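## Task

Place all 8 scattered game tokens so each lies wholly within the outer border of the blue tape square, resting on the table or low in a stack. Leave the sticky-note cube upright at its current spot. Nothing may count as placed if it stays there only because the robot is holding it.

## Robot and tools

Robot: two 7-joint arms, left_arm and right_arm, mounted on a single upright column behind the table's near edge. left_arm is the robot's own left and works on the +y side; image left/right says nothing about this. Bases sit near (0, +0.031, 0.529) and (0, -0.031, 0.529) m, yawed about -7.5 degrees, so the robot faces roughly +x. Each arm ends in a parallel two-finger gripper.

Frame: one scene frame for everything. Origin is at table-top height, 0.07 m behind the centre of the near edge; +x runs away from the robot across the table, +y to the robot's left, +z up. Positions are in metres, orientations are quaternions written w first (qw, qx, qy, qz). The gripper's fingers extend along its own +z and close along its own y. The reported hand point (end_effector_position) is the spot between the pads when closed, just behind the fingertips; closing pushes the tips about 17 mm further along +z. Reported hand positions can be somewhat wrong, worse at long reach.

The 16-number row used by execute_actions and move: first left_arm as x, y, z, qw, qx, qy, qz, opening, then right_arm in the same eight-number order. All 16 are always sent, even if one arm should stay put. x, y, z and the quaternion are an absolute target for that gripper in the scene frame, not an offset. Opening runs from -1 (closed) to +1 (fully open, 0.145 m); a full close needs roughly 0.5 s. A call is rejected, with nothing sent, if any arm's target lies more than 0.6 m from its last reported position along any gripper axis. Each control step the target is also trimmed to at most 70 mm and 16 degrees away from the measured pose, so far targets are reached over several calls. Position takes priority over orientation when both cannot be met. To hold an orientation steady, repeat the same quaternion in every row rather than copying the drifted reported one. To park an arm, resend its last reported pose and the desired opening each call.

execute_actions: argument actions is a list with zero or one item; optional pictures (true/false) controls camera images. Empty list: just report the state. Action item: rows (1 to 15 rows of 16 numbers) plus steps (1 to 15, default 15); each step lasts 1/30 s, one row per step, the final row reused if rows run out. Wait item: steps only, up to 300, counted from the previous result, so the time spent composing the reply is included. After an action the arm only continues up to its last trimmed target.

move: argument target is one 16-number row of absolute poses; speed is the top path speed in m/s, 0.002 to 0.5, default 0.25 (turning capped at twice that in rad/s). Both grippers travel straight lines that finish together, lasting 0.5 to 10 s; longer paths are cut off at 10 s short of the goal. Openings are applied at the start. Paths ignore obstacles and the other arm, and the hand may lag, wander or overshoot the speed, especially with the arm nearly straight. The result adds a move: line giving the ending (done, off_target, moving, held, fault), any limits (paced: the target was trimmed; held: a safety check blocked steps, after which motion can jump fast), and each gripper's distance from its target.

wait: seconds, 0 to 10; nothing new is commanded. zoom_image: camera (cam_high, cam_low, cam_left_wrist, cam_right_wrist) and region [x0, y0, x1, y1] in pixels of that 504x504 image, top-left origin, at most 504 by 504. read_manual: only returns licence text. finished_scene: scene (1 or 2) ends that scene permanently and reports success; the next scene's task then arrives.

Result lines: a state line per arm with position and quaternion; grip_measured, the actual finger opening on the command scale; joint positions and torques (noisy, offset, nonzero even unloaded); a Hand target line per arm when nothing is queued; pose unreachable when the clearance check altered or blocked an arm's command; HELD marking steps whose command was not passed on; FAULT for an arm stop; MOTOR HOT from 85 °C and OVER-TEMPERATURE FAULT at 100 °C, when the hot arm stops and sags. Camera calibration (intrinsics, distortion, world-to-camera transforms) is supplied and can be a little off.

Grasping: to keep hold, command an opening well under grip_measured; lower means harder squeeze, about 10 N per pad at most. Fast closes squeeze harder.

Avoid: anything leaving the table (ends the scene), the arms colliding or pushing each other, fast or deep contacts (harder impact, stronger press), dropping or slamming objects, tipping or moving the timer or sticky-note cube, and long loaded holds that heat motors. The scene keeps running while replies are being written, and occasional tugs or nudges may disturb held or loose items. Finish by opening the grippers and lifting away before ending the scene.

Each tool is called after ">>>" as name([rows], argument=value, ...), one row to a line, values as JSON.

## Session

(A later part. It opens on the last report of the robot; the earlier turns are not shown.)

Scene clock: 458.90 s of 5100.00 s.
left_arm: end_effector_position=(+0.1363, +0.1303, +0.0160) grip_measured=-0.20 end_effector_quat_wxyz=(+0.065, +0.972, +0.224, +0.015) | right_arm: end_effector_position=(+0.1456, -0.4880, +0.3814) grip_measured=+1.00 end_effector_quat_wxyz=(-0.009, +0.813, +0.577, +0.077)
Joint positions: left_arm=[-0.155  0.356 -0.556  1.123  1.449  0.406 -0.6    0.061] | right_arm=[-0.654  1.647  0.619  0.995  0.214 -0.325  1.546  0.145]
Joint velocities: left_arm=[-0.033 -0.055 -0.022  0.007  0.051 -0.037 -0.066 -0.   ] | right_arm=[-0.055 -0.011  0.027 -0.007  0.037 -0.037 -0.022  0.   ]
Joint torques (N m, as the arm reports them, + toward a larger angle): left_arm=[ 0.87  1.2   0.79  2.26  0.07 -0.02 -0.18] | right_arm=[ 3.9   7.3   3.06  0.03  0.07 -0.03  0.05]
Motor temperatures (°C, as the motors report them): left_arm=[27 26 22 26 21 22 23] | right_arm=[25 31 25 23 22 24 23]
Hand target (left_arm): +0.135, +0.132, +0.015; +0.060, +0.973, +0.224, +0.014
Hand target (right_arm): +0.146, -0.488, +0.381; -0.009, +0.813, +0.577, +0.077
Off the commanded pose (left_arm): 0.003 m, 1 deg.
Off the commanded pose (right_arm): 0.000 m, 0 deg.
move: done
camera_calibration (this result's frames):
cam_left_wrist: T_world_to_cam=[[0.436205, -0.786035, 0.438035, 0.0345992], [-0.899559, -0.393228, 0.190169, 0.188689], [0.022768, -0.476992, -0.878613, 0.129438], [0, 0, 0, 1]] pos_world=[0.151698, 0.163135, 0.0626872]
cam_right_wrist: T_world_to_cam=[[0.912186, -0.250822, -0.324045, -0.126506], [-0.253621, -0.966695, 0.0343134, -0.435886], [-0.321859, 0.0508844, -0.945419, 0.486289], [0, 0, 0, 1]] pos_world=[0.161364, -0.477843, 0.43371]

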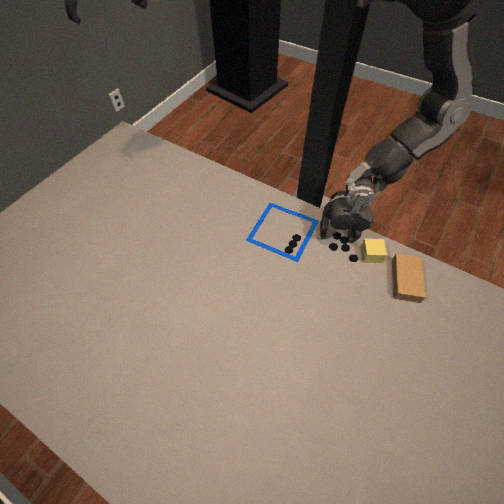

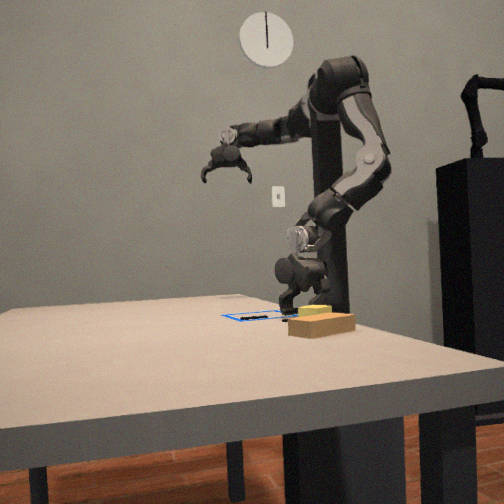

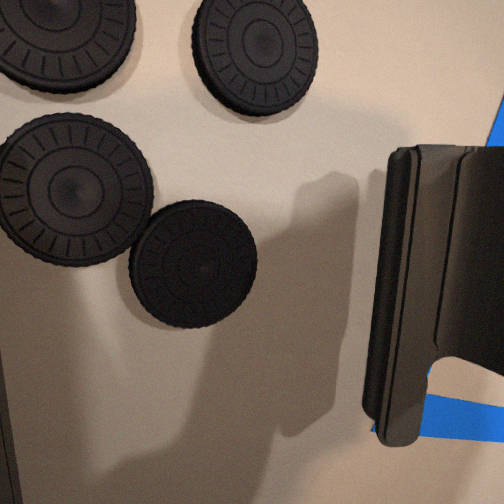

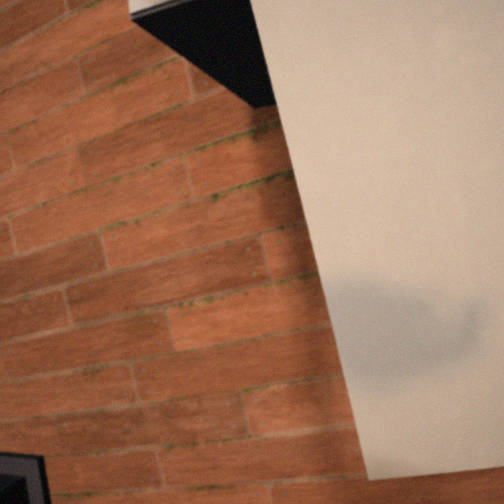

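>>> move(target=[0.1423,0.1070,0.0148,0.06072,0.99266,0.10433,0.00638,-0.2,0.1456,-0.4880,0.3814,-0.009,0.813,0.577,0.077,1], speed=0.06)

>>> move(target=[0.1586,0.0017,0.0148,0.06090,0.99570,0.06963,0.00426,-0.2,0.1456,-0.4880,0.3814,-0.009,0.813,0.577,0.077,1], speed=0.085)

Scene clock: 475.97 s of 5100.00 s.
left_arm: end_effector_position=(+0.1421, +0.1080, +0.0154) grip_measured=-0.20 end_effector_quat_wxyz=(+0.059, +0.993, +0.106, +0.006) | right_arm: end_effector_position=(+0.1456, -0.4880, +0.3814) grip_measured=+1.00 end_effector_quat_wxyz=(-0.009, +0.813, +0.577, +0.077)
Joint positions: left_arm=[-0.043  0.351 -0.731  1.081  1.393  0.479 -0.594  0.061] | right_arm=[-0.654  1.647  0.619  0.995  0.214 -0.325  1.546  0.145]
Joint velocities: left_arm=[ 0.011 -0.011 -0.007  0.017  0.022 -0.051  0.022 -0.   ] | right_arm=[ 0.011  0.033  0.012 -0.012 -0.022 -0.007 -0.022  0.   ]
Joint torques (N m, as the arm reports them, + toward a larger angle): left_arm=[1.81 0.74 0.49 2.23 0.12 0.1  0.21] | right_arm=[ 3.9   7.28  3.07  0.04  0.07 -0.03  0.06]
Motor temperatures (°C, as the motors report them): left_arm=[26 26 22 26 21 22 23] | right_arm=[25 31 25 23 22 24 23]
Hand target (left_arm): +0.141, +0.107, +0.015; +0.060, +0.993, +0.104, +0.004
Hand target (right_arm): +0.146, -0.488, +0.381; -0.009, +0.813, +0.577, +0.077
Off the commanded pose (left_arm): 0.001 m, 0 deg.
Off the commanded pose (right_arm): 0.000 m, 0 deg.
After step 90, 11.80 s passed at rest.
move: done
camera_calibration (this result's frames):
cam_left_wrist: T_world_to_cam=[[0.238828, -0.873164, 0.424907, 0.0524073], [-0.966377, -0.170786, 0.192217, 0.170659], [-0.0952688, -0.456528, -0.884594, 0.132748], [0, 0, 0, 1]] pos_world=[0.165051, 0.135509, 0.062356]
cam_right_wrist: T_world_to_cam=[[0.912186, -0.250822, -0.324045, -0.126506], [-0.253621, -0.966695, 0.0343134, -0.435886], [-0.321859, 0.0508844, -0.945419, 0.486289], [0, 0, 0, 1]] pos_world=[0.161364, -0.477843, 0.43371]

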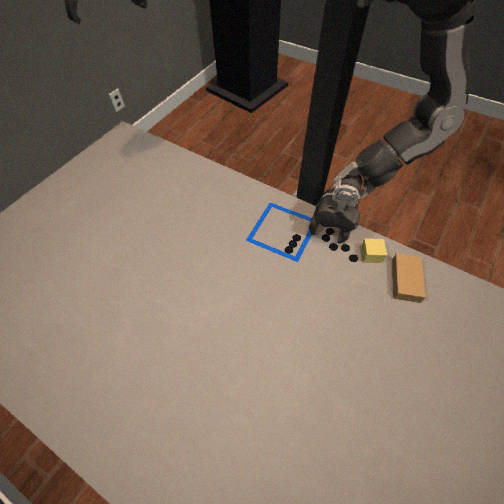

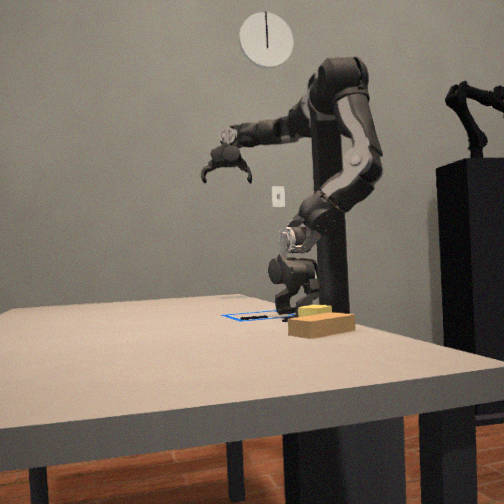

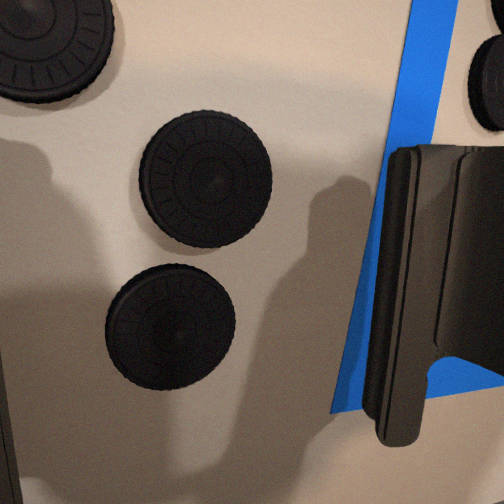

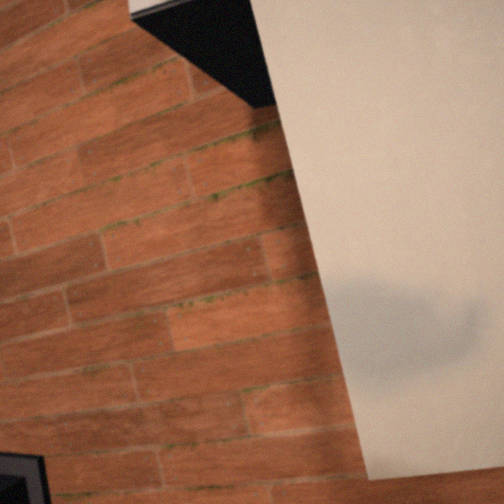

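Scene clock: 477.60 s of 5100.00 s.
left_arm: end_effector_position=(+0.1600, +0.0004, +0.0165) grip_measured=-0.20 end_effector_quat_wxyz=(+0.065, +0.996, +0.069, +0.005) | right_arm: end_effector_position=(+0.1456, -0.4880, +0.3814) grip_measured=+1.00 end_effector_quat_wxyz=(-0.009, +0.813, +0.577, +0.077)
Joint positions: left_arm=[ 0.139  0.003 -0.8    0.81   1.31   0.451 -0.688  0.061] | right_arm=[-0.654  1.647  0.619  0.995  0.214 -0.325  1.546  0.145]
Joint velocities: left_arm=[ 0.033  0.011 -0.012 -0.022 -0.007  0.037 -0.037  0.   ] | right_arm=[ 0.077  0.033 -0.012  0.007  0.051  0.007  0.022 -0.   ]
Joint torques (N m, as the arm reports them, + toward a larger angle): left_arm=[ 2.56 -1.68  0.49  2.58  0.09 -0.05 -0.14] | right_arm=[ 3.96  7.24  3.06  0.02  0.08 -0.03  0.05]
Motor temperatures (°C, as the motors report them): left_arm=[26 26 22 26 21 22 23] | right_arm=[25 31 25 23 22 24 23]
Hand target (left_arm): +0.159, +0.003, +0.015; +0.060, +0.996, +0.070, +0.005
Hand target (right_arm): +0.146, -0.488, +0.381; -0.009, +0.813, +0.577, +0.077
Off the commanded pose (left_arm): 0.003 m, 0 deg.
Off the commanded pose (right_arm): 0.000 m, 0 deg.
move: done
camera_calibration (this result's frames):
cam_left_wrist: T_world_to_cam=[[0.171397, -0.883721, 0.4355, -0.0356025], [-0.977209, -0.0963001, 0.189181, 0.171101], [-0.125245, -0.457999, -0.880085, 0.0910872], [0, 0, 0, 1]] pos_world=[0.184712, 0.0267323, 0.0633002]
cam_right_wrist: T_world_to_cam=[[0.912186, -0.250822, -0.324045, -0.126506], [-0.253621, -0.966695, 0.0343134, -0.435886], [-0.321859, 0.0508844, -0.945419, 0.486289], [0, 0, 0, 1]] pos_world=[0.161364, -0.477843, 0.43371]

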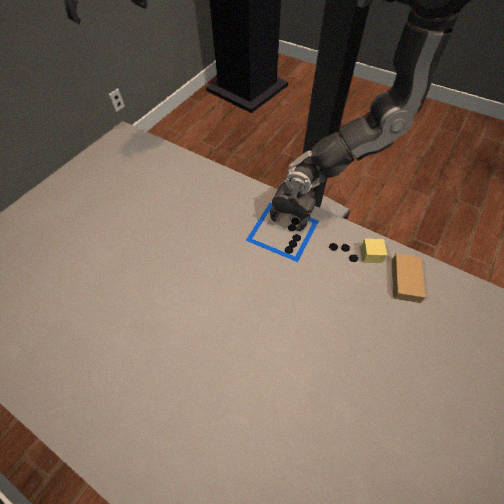

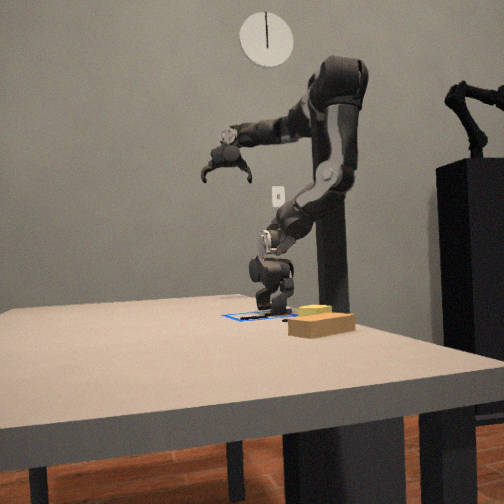

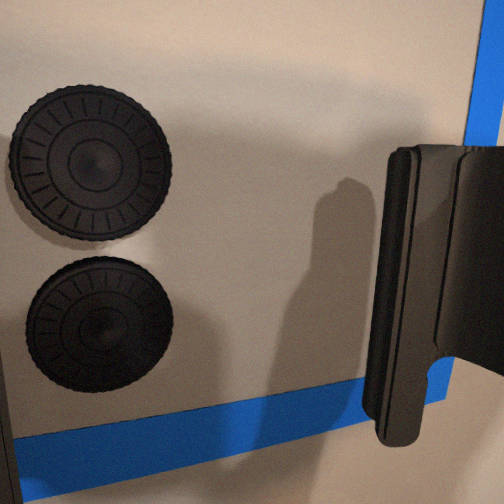

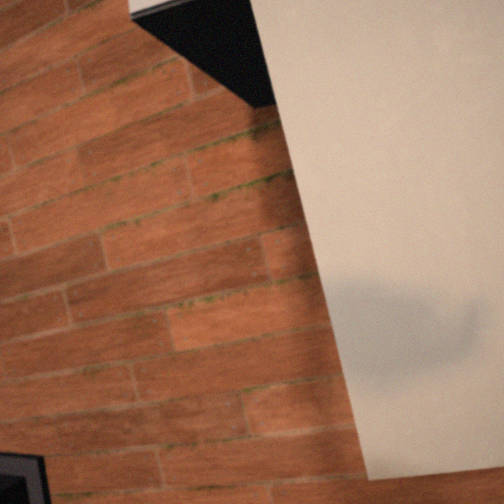

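>>> zoom_image(camera="cam_high", region=[310, 210, 410, 290])

>>> zoom_image(camera="cam_high", region=[240, 190, 340, 270])

Region (310, 210, 410, 290) of cam_high's 504x504 image, scaled by 5.040, with more detail than that image has; it fills the top 403 rows of this view, and the rest is white.

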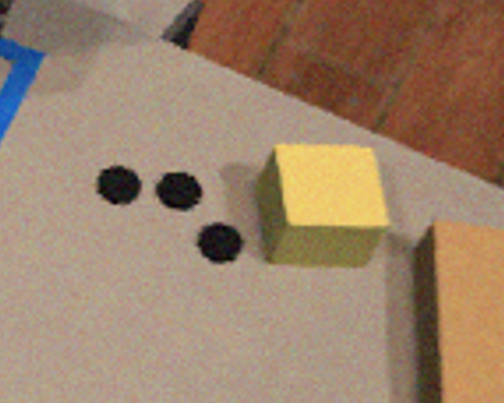

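Region (240, 190, 340, 270) of cam_high's 504x504 image, scaled by 5.040, with more detail than that image has; it fills the top 403 rows of this view, and the rest is white.

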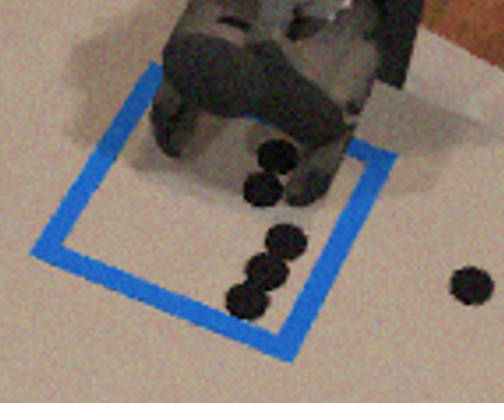

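>>> move(target=[0.1815,0.1435,0.034,0.05949,0.97255,-0.22453,-0.01373,-0.2,0.1456,-0.4880,0.3814,-0.009,0.813,0.577,0.077,1], speed=0.22)

>>> move(target=[0.1968,0.1750,0.025,0.05949,0.97255,-0.22453,-0.01373,-0.2,0.1456,-0.4880,0.3814,-0.009,0.813,0.577,0.077,1], speed=0.055)

>>> move(target=[0.1968,0.1750,0.0148,0.05949,0.97255,-0.22453,-0.01373,-0.2,0.1456,-0.4880,0.3814,-0.009,0.813,0.577,0.077,1], speed=0.03)

Scene clock: 540.40 s of 5100.00 s.
left_arm: end_effector_position=(+0.1776, +0.1449, +0.0329) grip_measured=-0.20 end_effector_quat_wxyz=(+0.057, +0.973, -0.223, -0.022) | right_arm: end_effector_position=(+0.1456, -0.4880, +0.3814) grip_measured=+1.00 end_effector_quat_wxyz=(-0.009, +0.813, +0.577, +0.077)
Joint positions: left_arm=[ 0.303  0.576 -1.215  1.048  1.179  0.72  -0.171  0.061] | right_arm=[-0.654  1.647  0.619  0.995  0.214 -0.325  1.546  0.145]
Joint velocities: left_arm=[-0.055 -0.033 -0.002  0.022  0.022  0.007  0.007  0.   ] | right_arm=[ 0.033  0.055  0.007  0.017  0.007  0.022 -0.007  0.   ]
Joint torques (N m, as the arm reports them, + toward a larger angle): left_arm=[ 3.35  1.86  1.42  1.91  0.14 -0.05  0.22] | right_arm=[ 3.89  7.3   3.1   0.02  0.07 -0.04  0.06]
Motor temperatures (°C, as the motors report them): left_arm=[26 26 22 26 21 22 23] | right_arm=[25 32 25 23 22 24 23]
Hand target (left_arm): +0.177, +0.144, +0.033; +0.060, +0.973, -0.224, -0.022
Hand target (right_arm): +0.146, -0.488, +0.381; -0.009, +0.813, +0.577, +0.077
Off the commanded pose (left_arm): 0.004 m, 1 deg.
Off the commanded pose (right_arm): 0.000 m, 0 deg.
After step 90, 58.03 s passed at rest.
move: off_target (left_arm)
camera_calibration (this result's frames):
cam_left_wrist: T_world_to_cam=[[-0.342681, -0.836598, 0.427403, 0.166651], [-0.862812, 0.460248, 0.209109, 0.0975001], [-0.371652, -0.297111, -0.879545, 0.194343], [0, 0, 0, 1]] pos_world=[0.21346, 0.152287, 0.079318]
cam_right_wrist: T_world_to_cam=[[0.912186, -0.250822, -0.324045, -0.126506], [-0.253621, -0.966695, 0.0343134, -0.435886], [-0.321859, 0.0508844, -0.945419, 0.486289], [0, 0, 0, 1]] pos_world=[0.161364, -0.477843, 0.43371]

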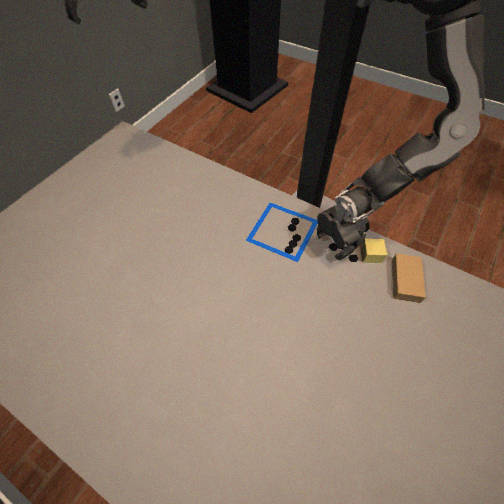

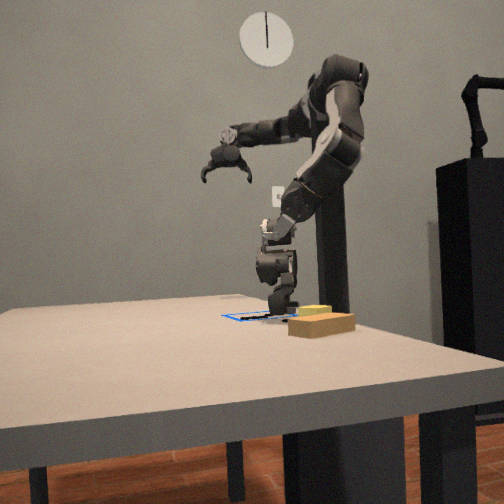

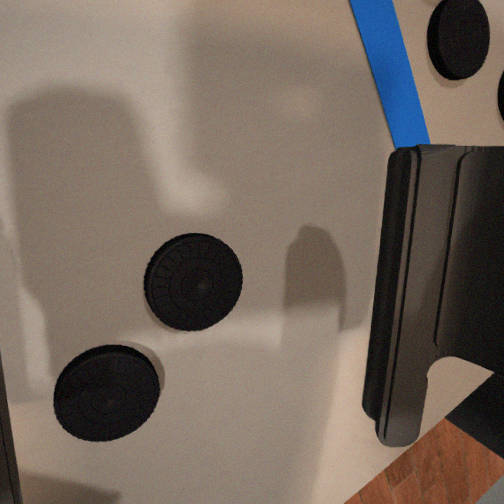

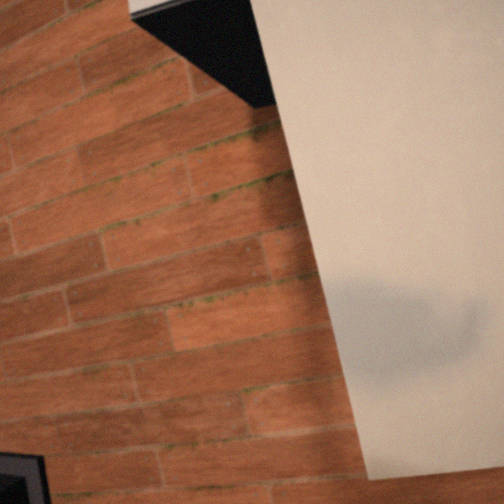

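Scene clock: 541.30 s of 5100.00 s.
left_arm: end_effector_position=(+0.1980, +0.1767, +0.0251) grip_measured=-0.20 end_effector_quat_wxyz=(+0.056, +0.973, -0.222, -0.013) | right_arm: end_effector_position=(+0.1456, -0.4880, +0.3814) grip_measured=+1.00 end_effector_quat_wxyz=(-0.009, +0.813, +0.577, +0.077)
Joint positions: left_arm=[ 0.374  0.586 -1.276  0.879  1.113  0.651  0.021  0.061] | right_arm=[-0.654  1.647  0.619  0.995  0.214 -0.325  1.546  0.145]
Joint velocities: left_arm=[-0.011 -0.033 -0.002 -0.002 -0.037 -0.037  0.066  0.   ] | right_arm=[ 0.033 -0.011  0.012  0.002  0.022 -0.051 -0.007 -0.   ]
Joint torques (N m, as the arm reports them, + toward a larger angle): left_arm=[ 3.83  2.11  1.23  1.47  0.11 -0.05  0.19] | right_arm=[ 3.95  7.28  3.09  0.03  0.08 -0.04  0.05]
Motor temperatures (°C, as the motors report them): left_arm=[26 26 22 26 21 22 23] | right_arm=[25 32 25 23 22 24 23]
Hand target (left_arm): +0.197, +0.175, +0.025; +0.059, +0.973, -0.224, -0.013
Hand target (right_arm): +0.146, -0.488, +0.381; -0.009, +0.813, +0.577, +0.077
Off the commanded pose (left_arm): 0.002 m, 0 deg.
Off the commanded pose (right_arm): 0.000 m, 0 deg.
move: done
camera_calibration (this result's frames):
cam_left_wrist: T_world_to_cam=[[-0.349226, -0.836423, 0.422419, 0.204996], [-0.867203, 0.459266, 0.192442, 0.103591], [-0.354966, -0.299117, -0.885736, 0.201696], [0, 0, 0, 1]] pos_world=[0.23302, 0.184218, 0.0721197]
cam_right_wrist: T_world_to_cam=[[0.912186, -0.250822, -0.324045, -0.126506], [-0.253621, -0.966695, 0.0343134, -0.435886], [-0.321859, 0.0508844, -0.945419, 0.486289], [0, 0, 0, 1]] pos_world=[0.161364, -0.477843, 0.43371]

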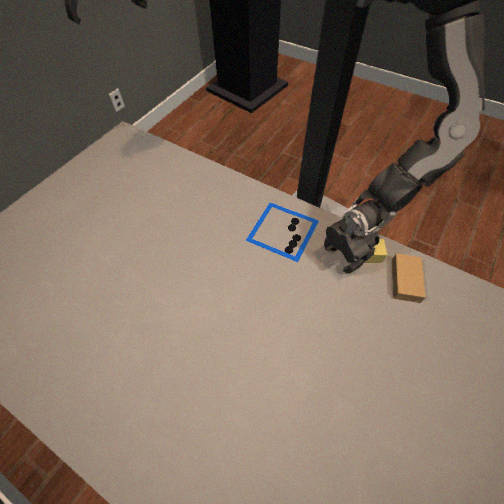

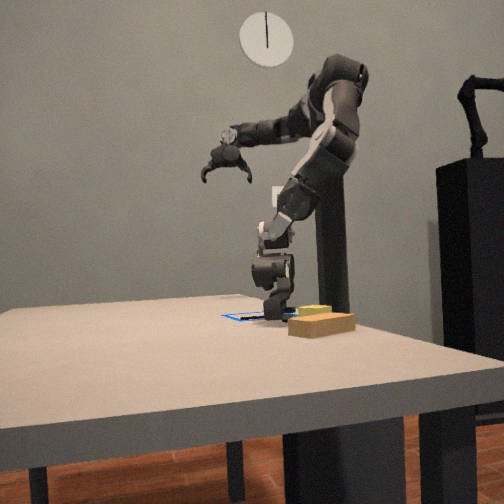

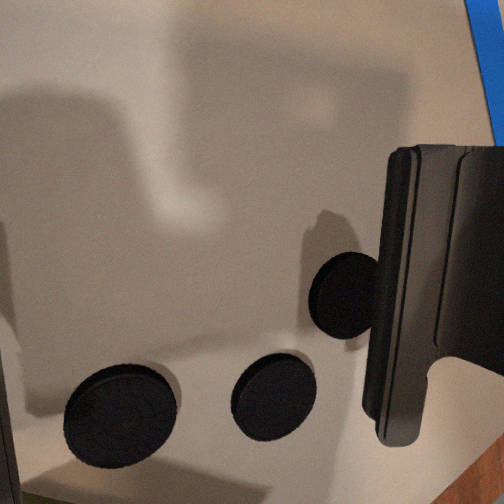

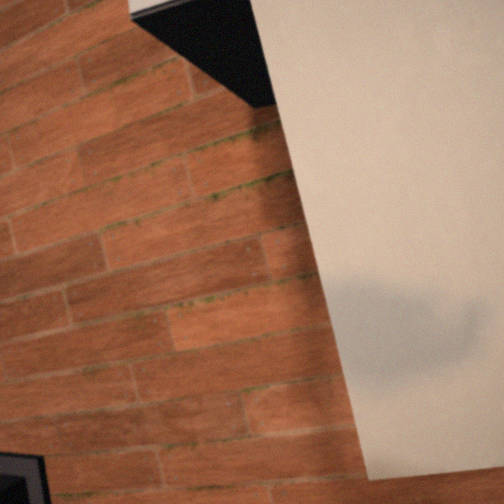

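Scene clock: 542.00 s of 5100.00 s.
left_arm: end_effector_position=(+0.1973, +0.1764, +0.0150) grip_measured=-0.20 end_effector_quat_wxyz=(+0.057, +0.973, -0.223, -0.014) | right_arm: end_effector_position=(+0.1456, -0.4880, +0.3814) grip_measured=+1.00 end_effector_quat_wxyz=(-0.009, +0.813, +0.577, +0.077)
Joint positions: left_arm=[ 0.379  0.537 -1.292  0.782  1.087  0.616  0.068  0.061] | right_arm=[-0.654  1.647  0.619  0.995  0.214 -0.325  1.546  0.145]
Joint velocities: left_arm=[-0.077 -0.099  0.002 -0.012  0.007  0.051  0.051  0.   ] | right_arm=[-0.055 -0.033  0.007 -0.007  0.022 -0.007  0.007 -0.   ]
Joint torques (N m, as the arm reports them, + toward a larger angle): left_arm=[ 4.21  2.    1.28  0.97  0.1  -0.06  0.22] | right_arm=[ 3.92  7.28  3.08  0.01  0.07 -0.03  0.06]
Motor temperatures (°C, as the motors report them): left_arm=[26 26 22 26 21 22 23] | right_arm=[25 32 25 23 22 24 23]
Hand target (left_arm): +0.197, +0.175, +0.015; +0.059, +0.973, -0.224, -0.013
Hand target (right_arm): +0.146, -0.488, +0.381; -0.009, +0.813, +0.577, +0.077
Off the commanded pose (left_arm): 0.002 m, 0 deg.
Off the commanded pose (right_arm): 0.000 m, 0 deg.
move: done
camera_calibration (this result's frames):
cam_left_wrist: T_world_to_cam=[[-0.349744, -0.835578, 0.423661, 0.208696], [-0.866402, 0.460524, 0.193044, 0.104672], [-0.356409, -0.299544, -0.885012, 0.192759], [0, 0, 0, 1]] pos_world=[0.232379, 0.183918, 0.0619714]
cam_right_wrist: T_world_to_cam=[[0.912186, -0.250822, -0.324045, -0.126506], [-0.253621, -0.966695, 0.0343134, -0.435886], [-0.321859, 0.0508844, -0.945419, 0.486289], [0, 0, 0, 1]] pos_world=[0.161364, -0.477843, 0.43371]

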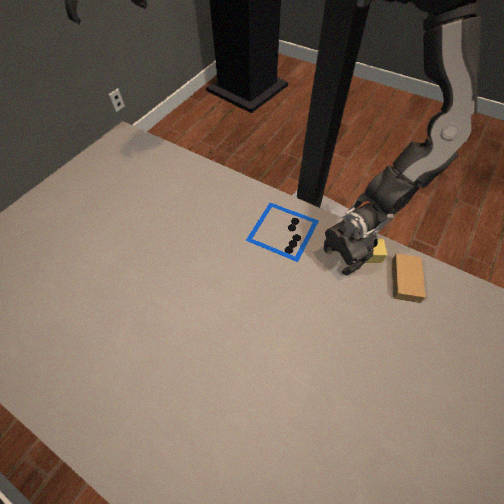

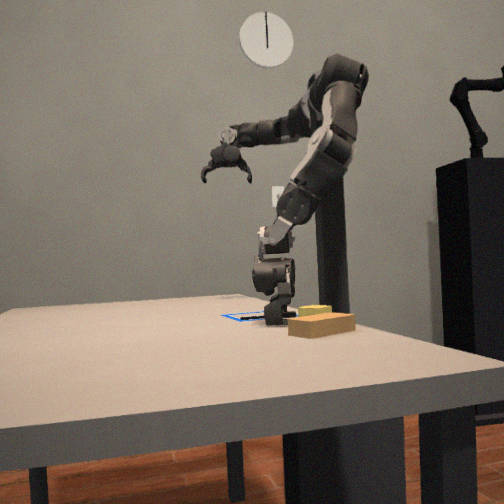

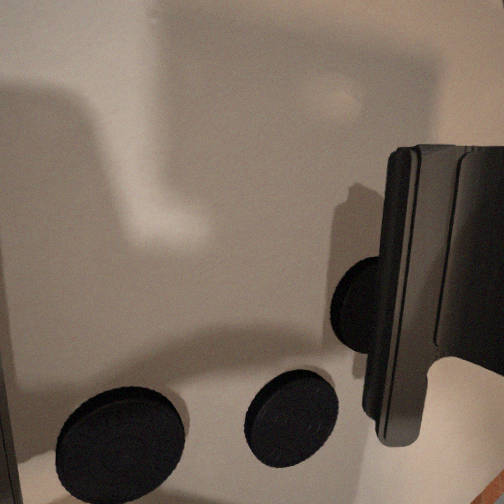

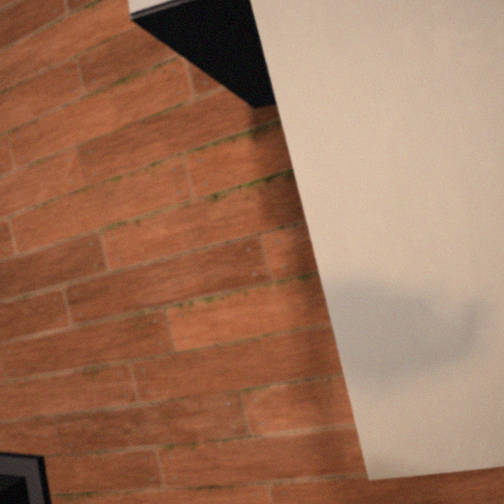

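>>> zoom_image(camera="cam_high", region=[310, 210, 410, 290])

Region (310, 210, 410, 290) of cam_high's 504x504 image, scaled by 5.040, with more detail than that image has; it fills the top 403 rows of this view, and the rest is white.

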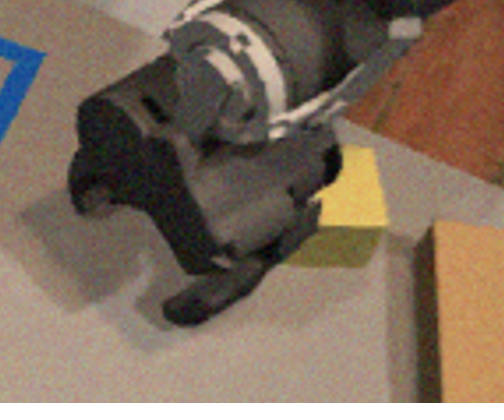

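>>> move(target=[0.1806,0.1419,0.0148,0.05949,0.97255,-0.22453,-0.01373,-0.2,0.1456,-0.4880,0.3814,-0.009,0.813,0.577,0.077,1], speed=0.045)

Scene clock: 551.53 s of 5100.00 s.
left_arm: end_effector_position=(+0.1807, +0.1409, +0.0153) grip_measured=-0.20 end_effector_quat_wxyz=(+0.062, +0.972, -0.226, -0.013) | right_arm: end_effector_position=(+0.1456, -0.4880, +0.3814) grip_measured=+1.00 end_effector_quat_wxyz=(-0.009, +0.813, +0.577, +0.077)
Joint positions: left_arm=[ 0.325  0.498 -1.257  0.891  1.128  0.643 -0.081  0.061] | right_arm=[-0.654  1.647  0.619  0.995  0.214 -0.325  1.546  0.145]
Joint velocities: left_arm=[ 0.011  0.033 -0.002 -0.007 -0.007  0.037 -0.007  0.   ] | right_arm=[-0.099 -0.011 -0.012 -0.017 -0.066  0.037  0.037  0.   ]
Joint torques (N m, as the arm reports them, + toward a larger angle): left_arm=[ 3.19  1.9   1.93  2.03  0.22  0.08 -0.17] | right_arm=[ 3.91  7.31  3.06  0.03  0.07 -0.03  0.05]
Motor temperatures (°C, as the motors report them): left_arm=[27 26 22 26 21 22 23] | right_arm=[25 32 25 23 22 24 23]
Hand target (left_arm): +0.180, +0.142, +0.015; +0.060, +0.972, -0.225, -0.014
Hand target (right_arm): +0.146, -0.488, +0.381; -0.009, +0.813, +0.577, +0.077
Off the commanded pose (left_arm): 0.001 m, 0 deg.
Off the commanded pose (right_arm): 0.000 m, 0 deg.
After step 90, 5.43 s passed at rest.
move: done
camera_calibration (this result's frames):
cam_left_wrist: T_world_to_cam=[[-0.354538, -0.828569, 0.433332, 0.172807], [-0.863535, 0.467886, 0.188124, 0.105099], [-0.358623, -0.3075, -0.881381, 0.177874], [0, 0, 0, 1]] pos_world=[0.215813, 0.148705, 0.0621201]
cam_right_wrist: T_world_to_cam=[[0.912186, -0.250822, -0.324045, -0.126506], [-0.253621, -0.966695, 0.0343134, -0.435886], [-0.321859, 0.0508844, -0.945419, 0.486289], [0, 0, 0, 1]] pos_world=[0.161364, -0.477843, 0.43371]

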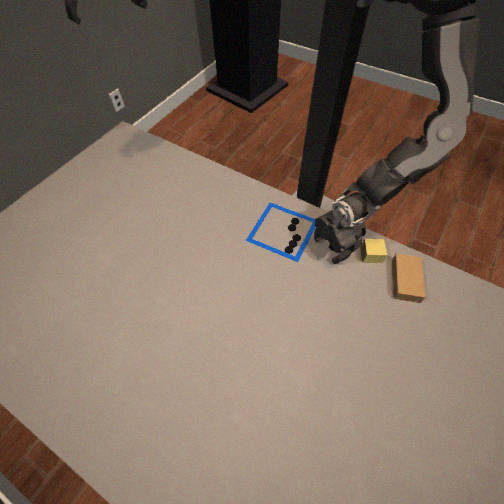

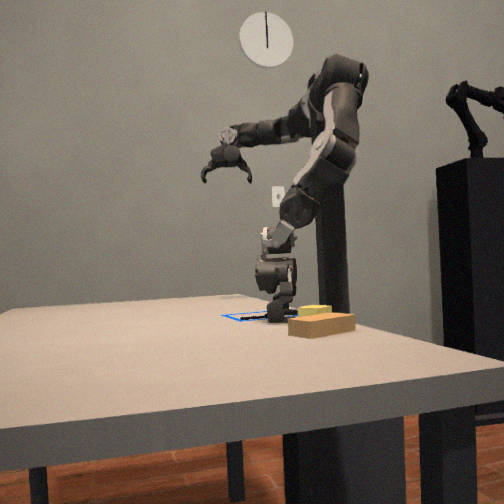

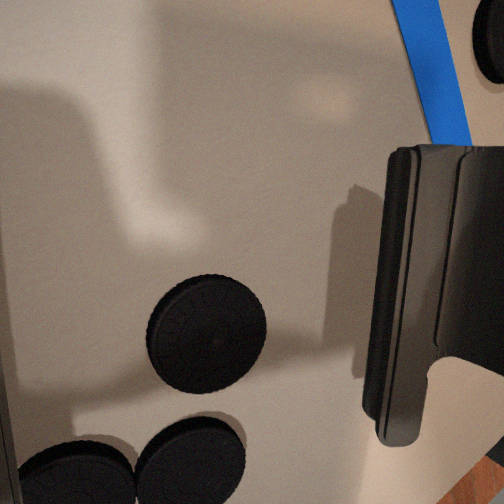

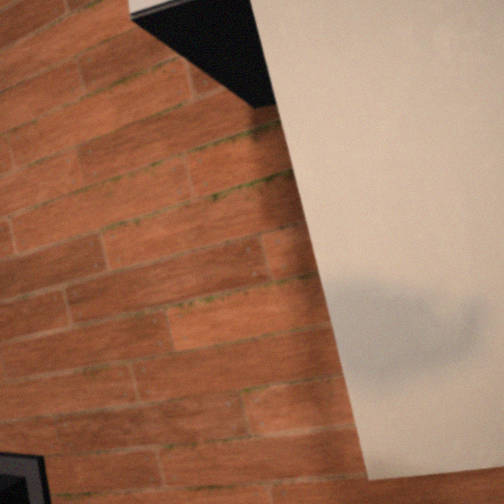

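>>> zoom_image(camera="cam_left_wrist", region=[0, 250, 300, 504])

>>> zoom_image(camera="cam_high", region=[300, 200, 400, 280])

Region (0, 250, 300, 504) of cam_left_wrist's 504x504 image, scaled by 1.680, with more detail than that image has; it fills the top 427 rows of this view, and the rest is white.

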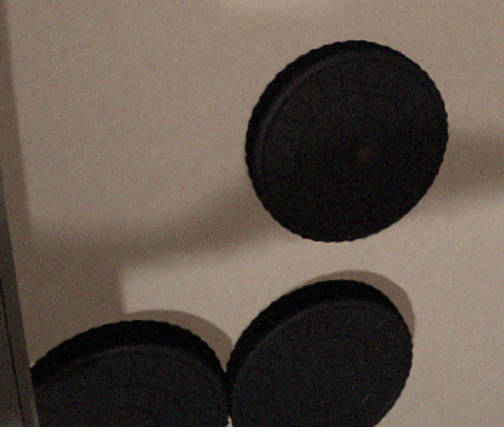

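Region (300, 200, 400, 280) of cam_high's 504x504 image, scaled by 5.040, with more detail than that image has; it fills the top 403 rows of this view, and the rest is white.

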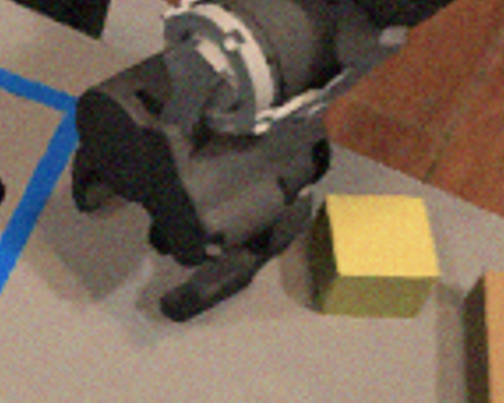

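>>> move(target=[0.1821,0.1450,0.0148,0.05949,0.97255,-0.22453,-0.01373,-0.2,0.1456,-0.4880,0.3814,-0.009,0.813,0.577,0.077,1], speed=0.03)

>>> move(target=[0.1704,0.1507,0.0148,0.05949,0.97255,-0.22453,-0.01373,-0.2,0.1456,-0.4880,0.3814,-0.009,0.813,0.577,0.077,1], speed=0.03)

>>> move(target=[0.1658,0.1413,0.0148,0.05949,0.97255,-0.22453,-0.01373,-0.2,0.1456,-0.4880,0.3814,-0.009,0.813,0.577,0.077,1], speed=0.03)

Scene clock: 621.80 s of 5100.00 s.
left_arm: end_effector_position=(+0.1822, +0.1444, +0.0149) grip_measured=-0.20 end_effector_quat_wxyz=(+0.059, +0.973, -0.224, -0.013) | right_arm: end_effector_position=(+0.1456, -0.4880, +0.3814) grip_measured=+1.00 end_effector_quat_wxyz=(-0.009, +0.813, +0.577, +0.077)
Joint positions: left_arm=[ 0.328  0.5   -1.257  0.882  1.127  0.643 -0.078  0.061] | right_arm=[-0.654  1.647  0.619  0.995  0.214 -0.325  1.546  0.145]
Joint velocities: left_arm=[-0.077 -0.055 -0.002 -0.007  0.007 -0.022  0.051 -0.   ] | right_arm=[-0.033  0.033 -0.002 -0.022 -0.037  0.022 -0.066 -0.   ]
Joint torques (N m, as the arm reports them, + toward a larger angle): left_arm=[3.9  2.02 1.26 1.36 0.12 0.   0.22] | right_arm=[ 3.96  7.28  3.11  0.02  0.07 -0.04  0.06]
Motor temperatures (°C, as the motors report them): left_arm=[27 25 23 26 21 22 23] | right_arm=[25 32 25 23 22 24 23]
Hand target (left_arm): +0.182, +0.145, +0.015; +0.059, +0.973, -0.224, -0.014
Hand target (right_arm): +0.146, -0.488, +0.381; -0.009, +0.813, +0.577, +0.077
Off the commanded pose (left_arm): 0.001 m, 0 deg.
Off the commanded pose (right_arm): 0.000 m, 0 deg.
After step 90, 66.57 s passed at rest.
move: done
camera_calibration (this result's frames):
cam_left_wrist: T_world_to_cam=[[-0.351248, -0.833079, 0.427322, 0.176546], [-0.865691, 0.462824, 0.190715, 0.105862], [-0.356656, -0.302941, -0.883755, 0.178188], [0, 0, 0, 1]] pos_world=[0.217207, 0.152062, 0.0618434]
cam_right_wrist: T_world_to_cam=[[0.912186, -0.250822, -0.324045, -0.126506], [-0.253621, -0.966695, 0.0343134, -0.435886], [-0.321859, 0.0508844, -0.945419, 0.486289], [0, 0, 0, 1]] pos_world=[0.161364, -0.477843, 0.43371]

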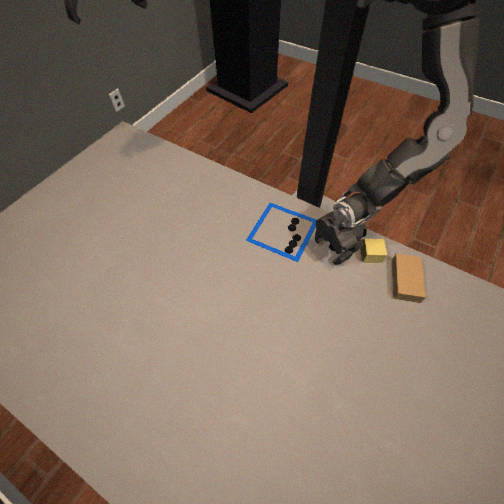

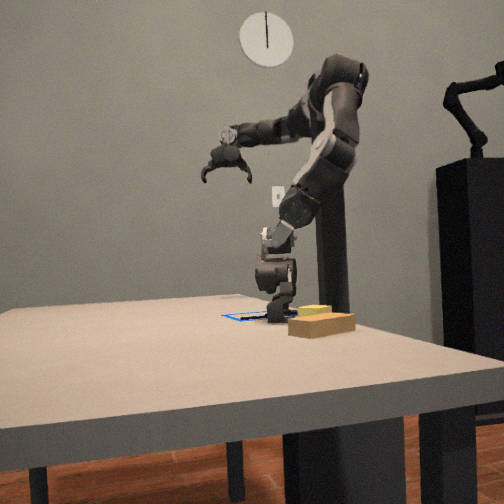

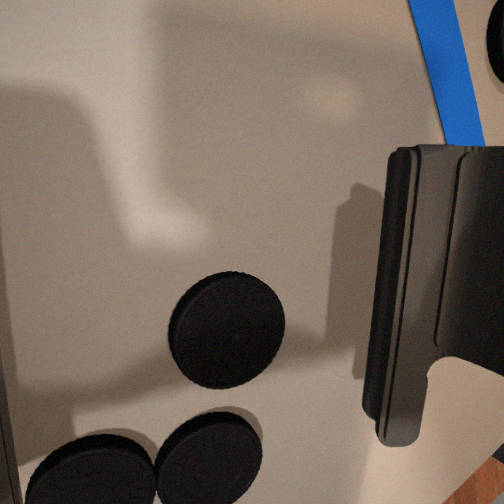

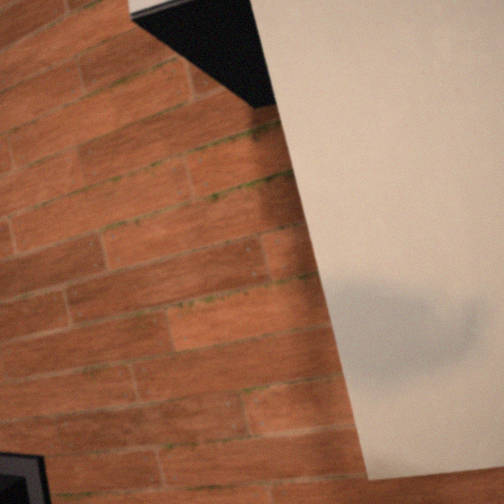

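Scene clock: 622.50 s of 5100.00 s.
left_arm: end_effector_position=(+0.1695, +0.1504, +0.0147) grip_measured=-0.20 end_effector_quat_wxyz=(+0.061, +0.972, -0.225, -0.016) | right_arm: end_effector_position=(+0.1456, -0.4880, +0.3814) grip_measured=+1.00 end_effector_quat_wxyz=(-0.009, +0.813, +0.577, +0.077)
Joint positions: left_arm=[ 0.291  0.536 -1.253  0.93   1.127  0.629 -0.086  0.061] | right_arm=[-0.654  1.647  0.619  0.995  0.214 -0.325  1.546  0.145]
Joint velocities: left_arm=[ 0.033  0.055 -0.002 -0.027 -0.022 -0.022 -0.11   0.   ] | right_arm=[-0.033  0.033 -0.017 -0.007 -0.007  0.007 -0.007 -0.   ]
Joint torques (N m, as the arm reports them, + toward a larger angle): left_arm=[ 2.91  2.02  2.15  2.13  0.2  -0.05 -0.17] | right_arm=[ 3.93  7.26  3.1   0.01  0.07 -0.03  0.06]
Motor temperatures (°C, as the motors report them): left_arm=[27 25 23 26 21 22 23] | right_arm=[25 32 25 23 22 24 23]
Hand target (left_arm): +0.170, +0.151, +0.015; +0.060, +0.973, -0.224, -0.014
Hand target (right_arm): +0.146, -0.488, +0.381; -0.009, +0.813, +0.577, +0.077
Off the commanded pose (left_arm): 0.001 m, 0 deg.
Off the commanded pose (right_arm): 0.000 m, 0 deg.
move: done
camera_calibration (this result's frames):
cam_left_wrist: T_world_to_cam=[[-0.351392, -0.830474, 0.432246, 0.176747], [-0.862617, 0.466639, 0.195292, 0.0909818], [-0.363888, -0.304239, -0.880355, 0.176723], [0, 0, 0, 1]] pos_world=[0.204898, 0.158094, 0.0614126]
cam_right_wrist: T_world_to_cam=[[0.912186, -0.250822, -0.324045, -0.126506], [-0.253621, -0.966695, 0.0343134, -0.435886], [-0.321859, 0.0508844, -0.945419, 0.486289], [0, 0, 0, 1]] pos_world=[0.161364, -0.477843, 0.43371]

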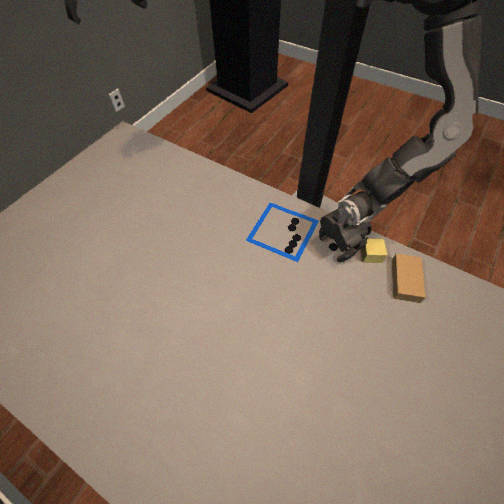

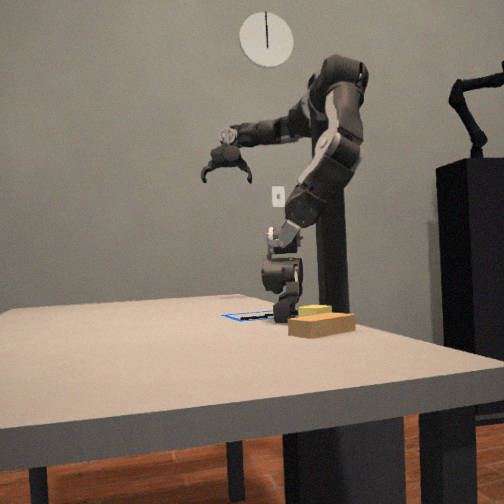

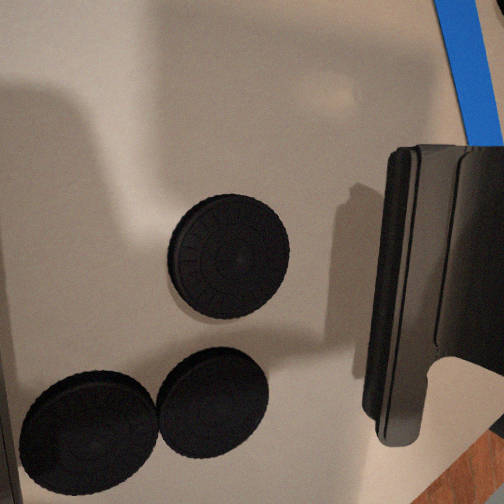

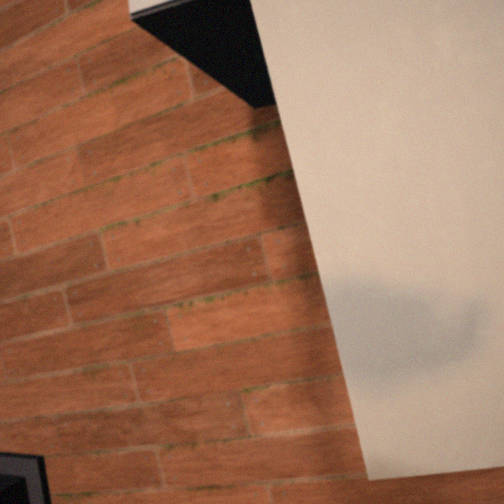

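Scene clock: 623.20 s of 5100.00 s.
left_arm: end_effector_position=(+0.1662, +0.1414, +0.0150) grip_measured=-0.20 end_effector_quat_wxyz=(+0.061, +0.972, -0.226, -0.013) | right_arm: end_effector_position=(+0.1456, -0.4880, +0.3814) grip_measured=+1.00 end_effector_quat_wxyz=(-0.009, +0.813, +0.577, +0.077)
Joint positions: left_arm=[ 0.279  0.523 -1.247  0.954  1.139  0.629 -0.128  0.061] | right_arm=[-0.654  1.647  0.619  0.995  0.214 -0.325  1.546  0.145]
Joint velocities: left_arm=[-0.055  0.055  0.012 -0.007  0.037  0.022 -0.022 -0.   ] | right_arm=[-0.033 -0.011 -0.012 -0.017 -0.022  0.051  0.022 -0.   ]
Joint torques (N m, as the arm reports them, + toward a larger angle): left_arm=[ 2.68  1.63  1.95  2.3   0.23  0.07 -0.17] | right_arm=[ 3.93  7.31  3.08  0.04  0.07 -0.03  0.05]
Motor temperatures (°C, as the motors report them): left_arm=[27 25 23 26 21 22 23] | right_arm=[25 32 25 23 22 24 23]
Hand target (left_arm): +0.166, +0.141, +0.015; +0.060, +0.972, -0.225, -0.014
Hand target (right_arm): +0.146, -0.488, +0.381; -0.009, +0.813, +0.577, +0.077
Off the commanded pose (left_arm): 0.000 m, 0 deg.
Off the commanded pose (right_arm): 0.000 m, 0 deg.
move: done
camera_calibration (this result's frames):
cam_left_wrist: T_world_to_cam=[[-0.353764, -0.830052, 0.431121, 0.168298], [-0.863894, 0.466643, 0.189559, 0.09256], [-0.358523, -0.305383, -0.882158, 0.172318], [0, 0, 0, 1]] pos_world=[0.20128, 0.149127, 0.0619095]
cam_right_wrist: T_world_to_cam=[[0.912186, -0.250822, -0.324045, -0.126506], [-0.253621, -0.966695, 0.0343134, -0.435886], [-0.321859, 0.0508844, -0.945419, 0.486289], [0, 0, 0, 1]] pos_world=[0.161364, -0.477843, 0.43371]

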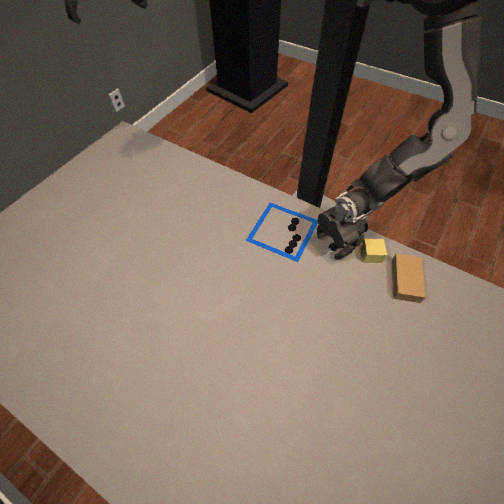

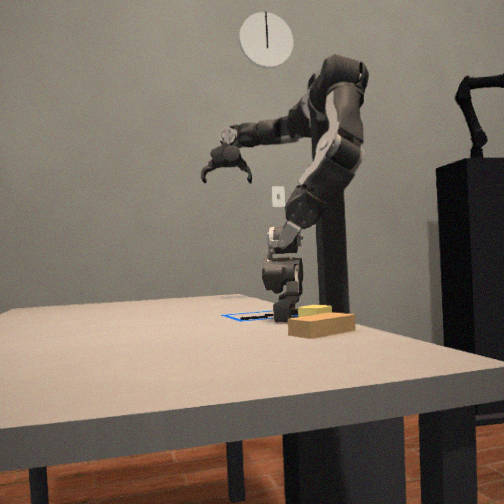

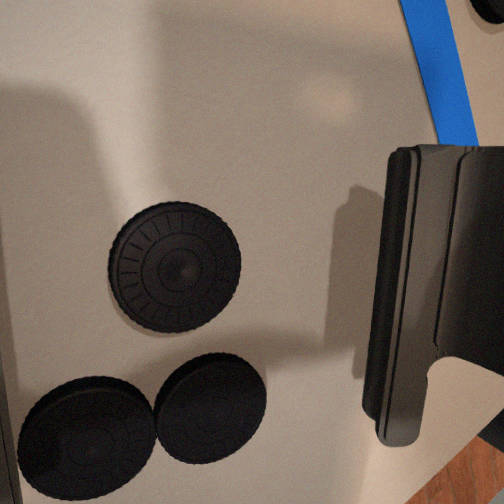

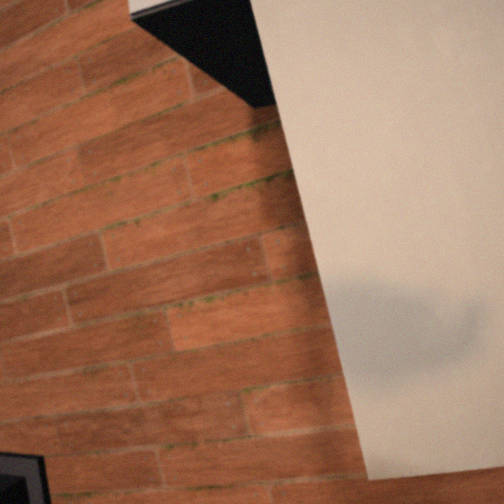

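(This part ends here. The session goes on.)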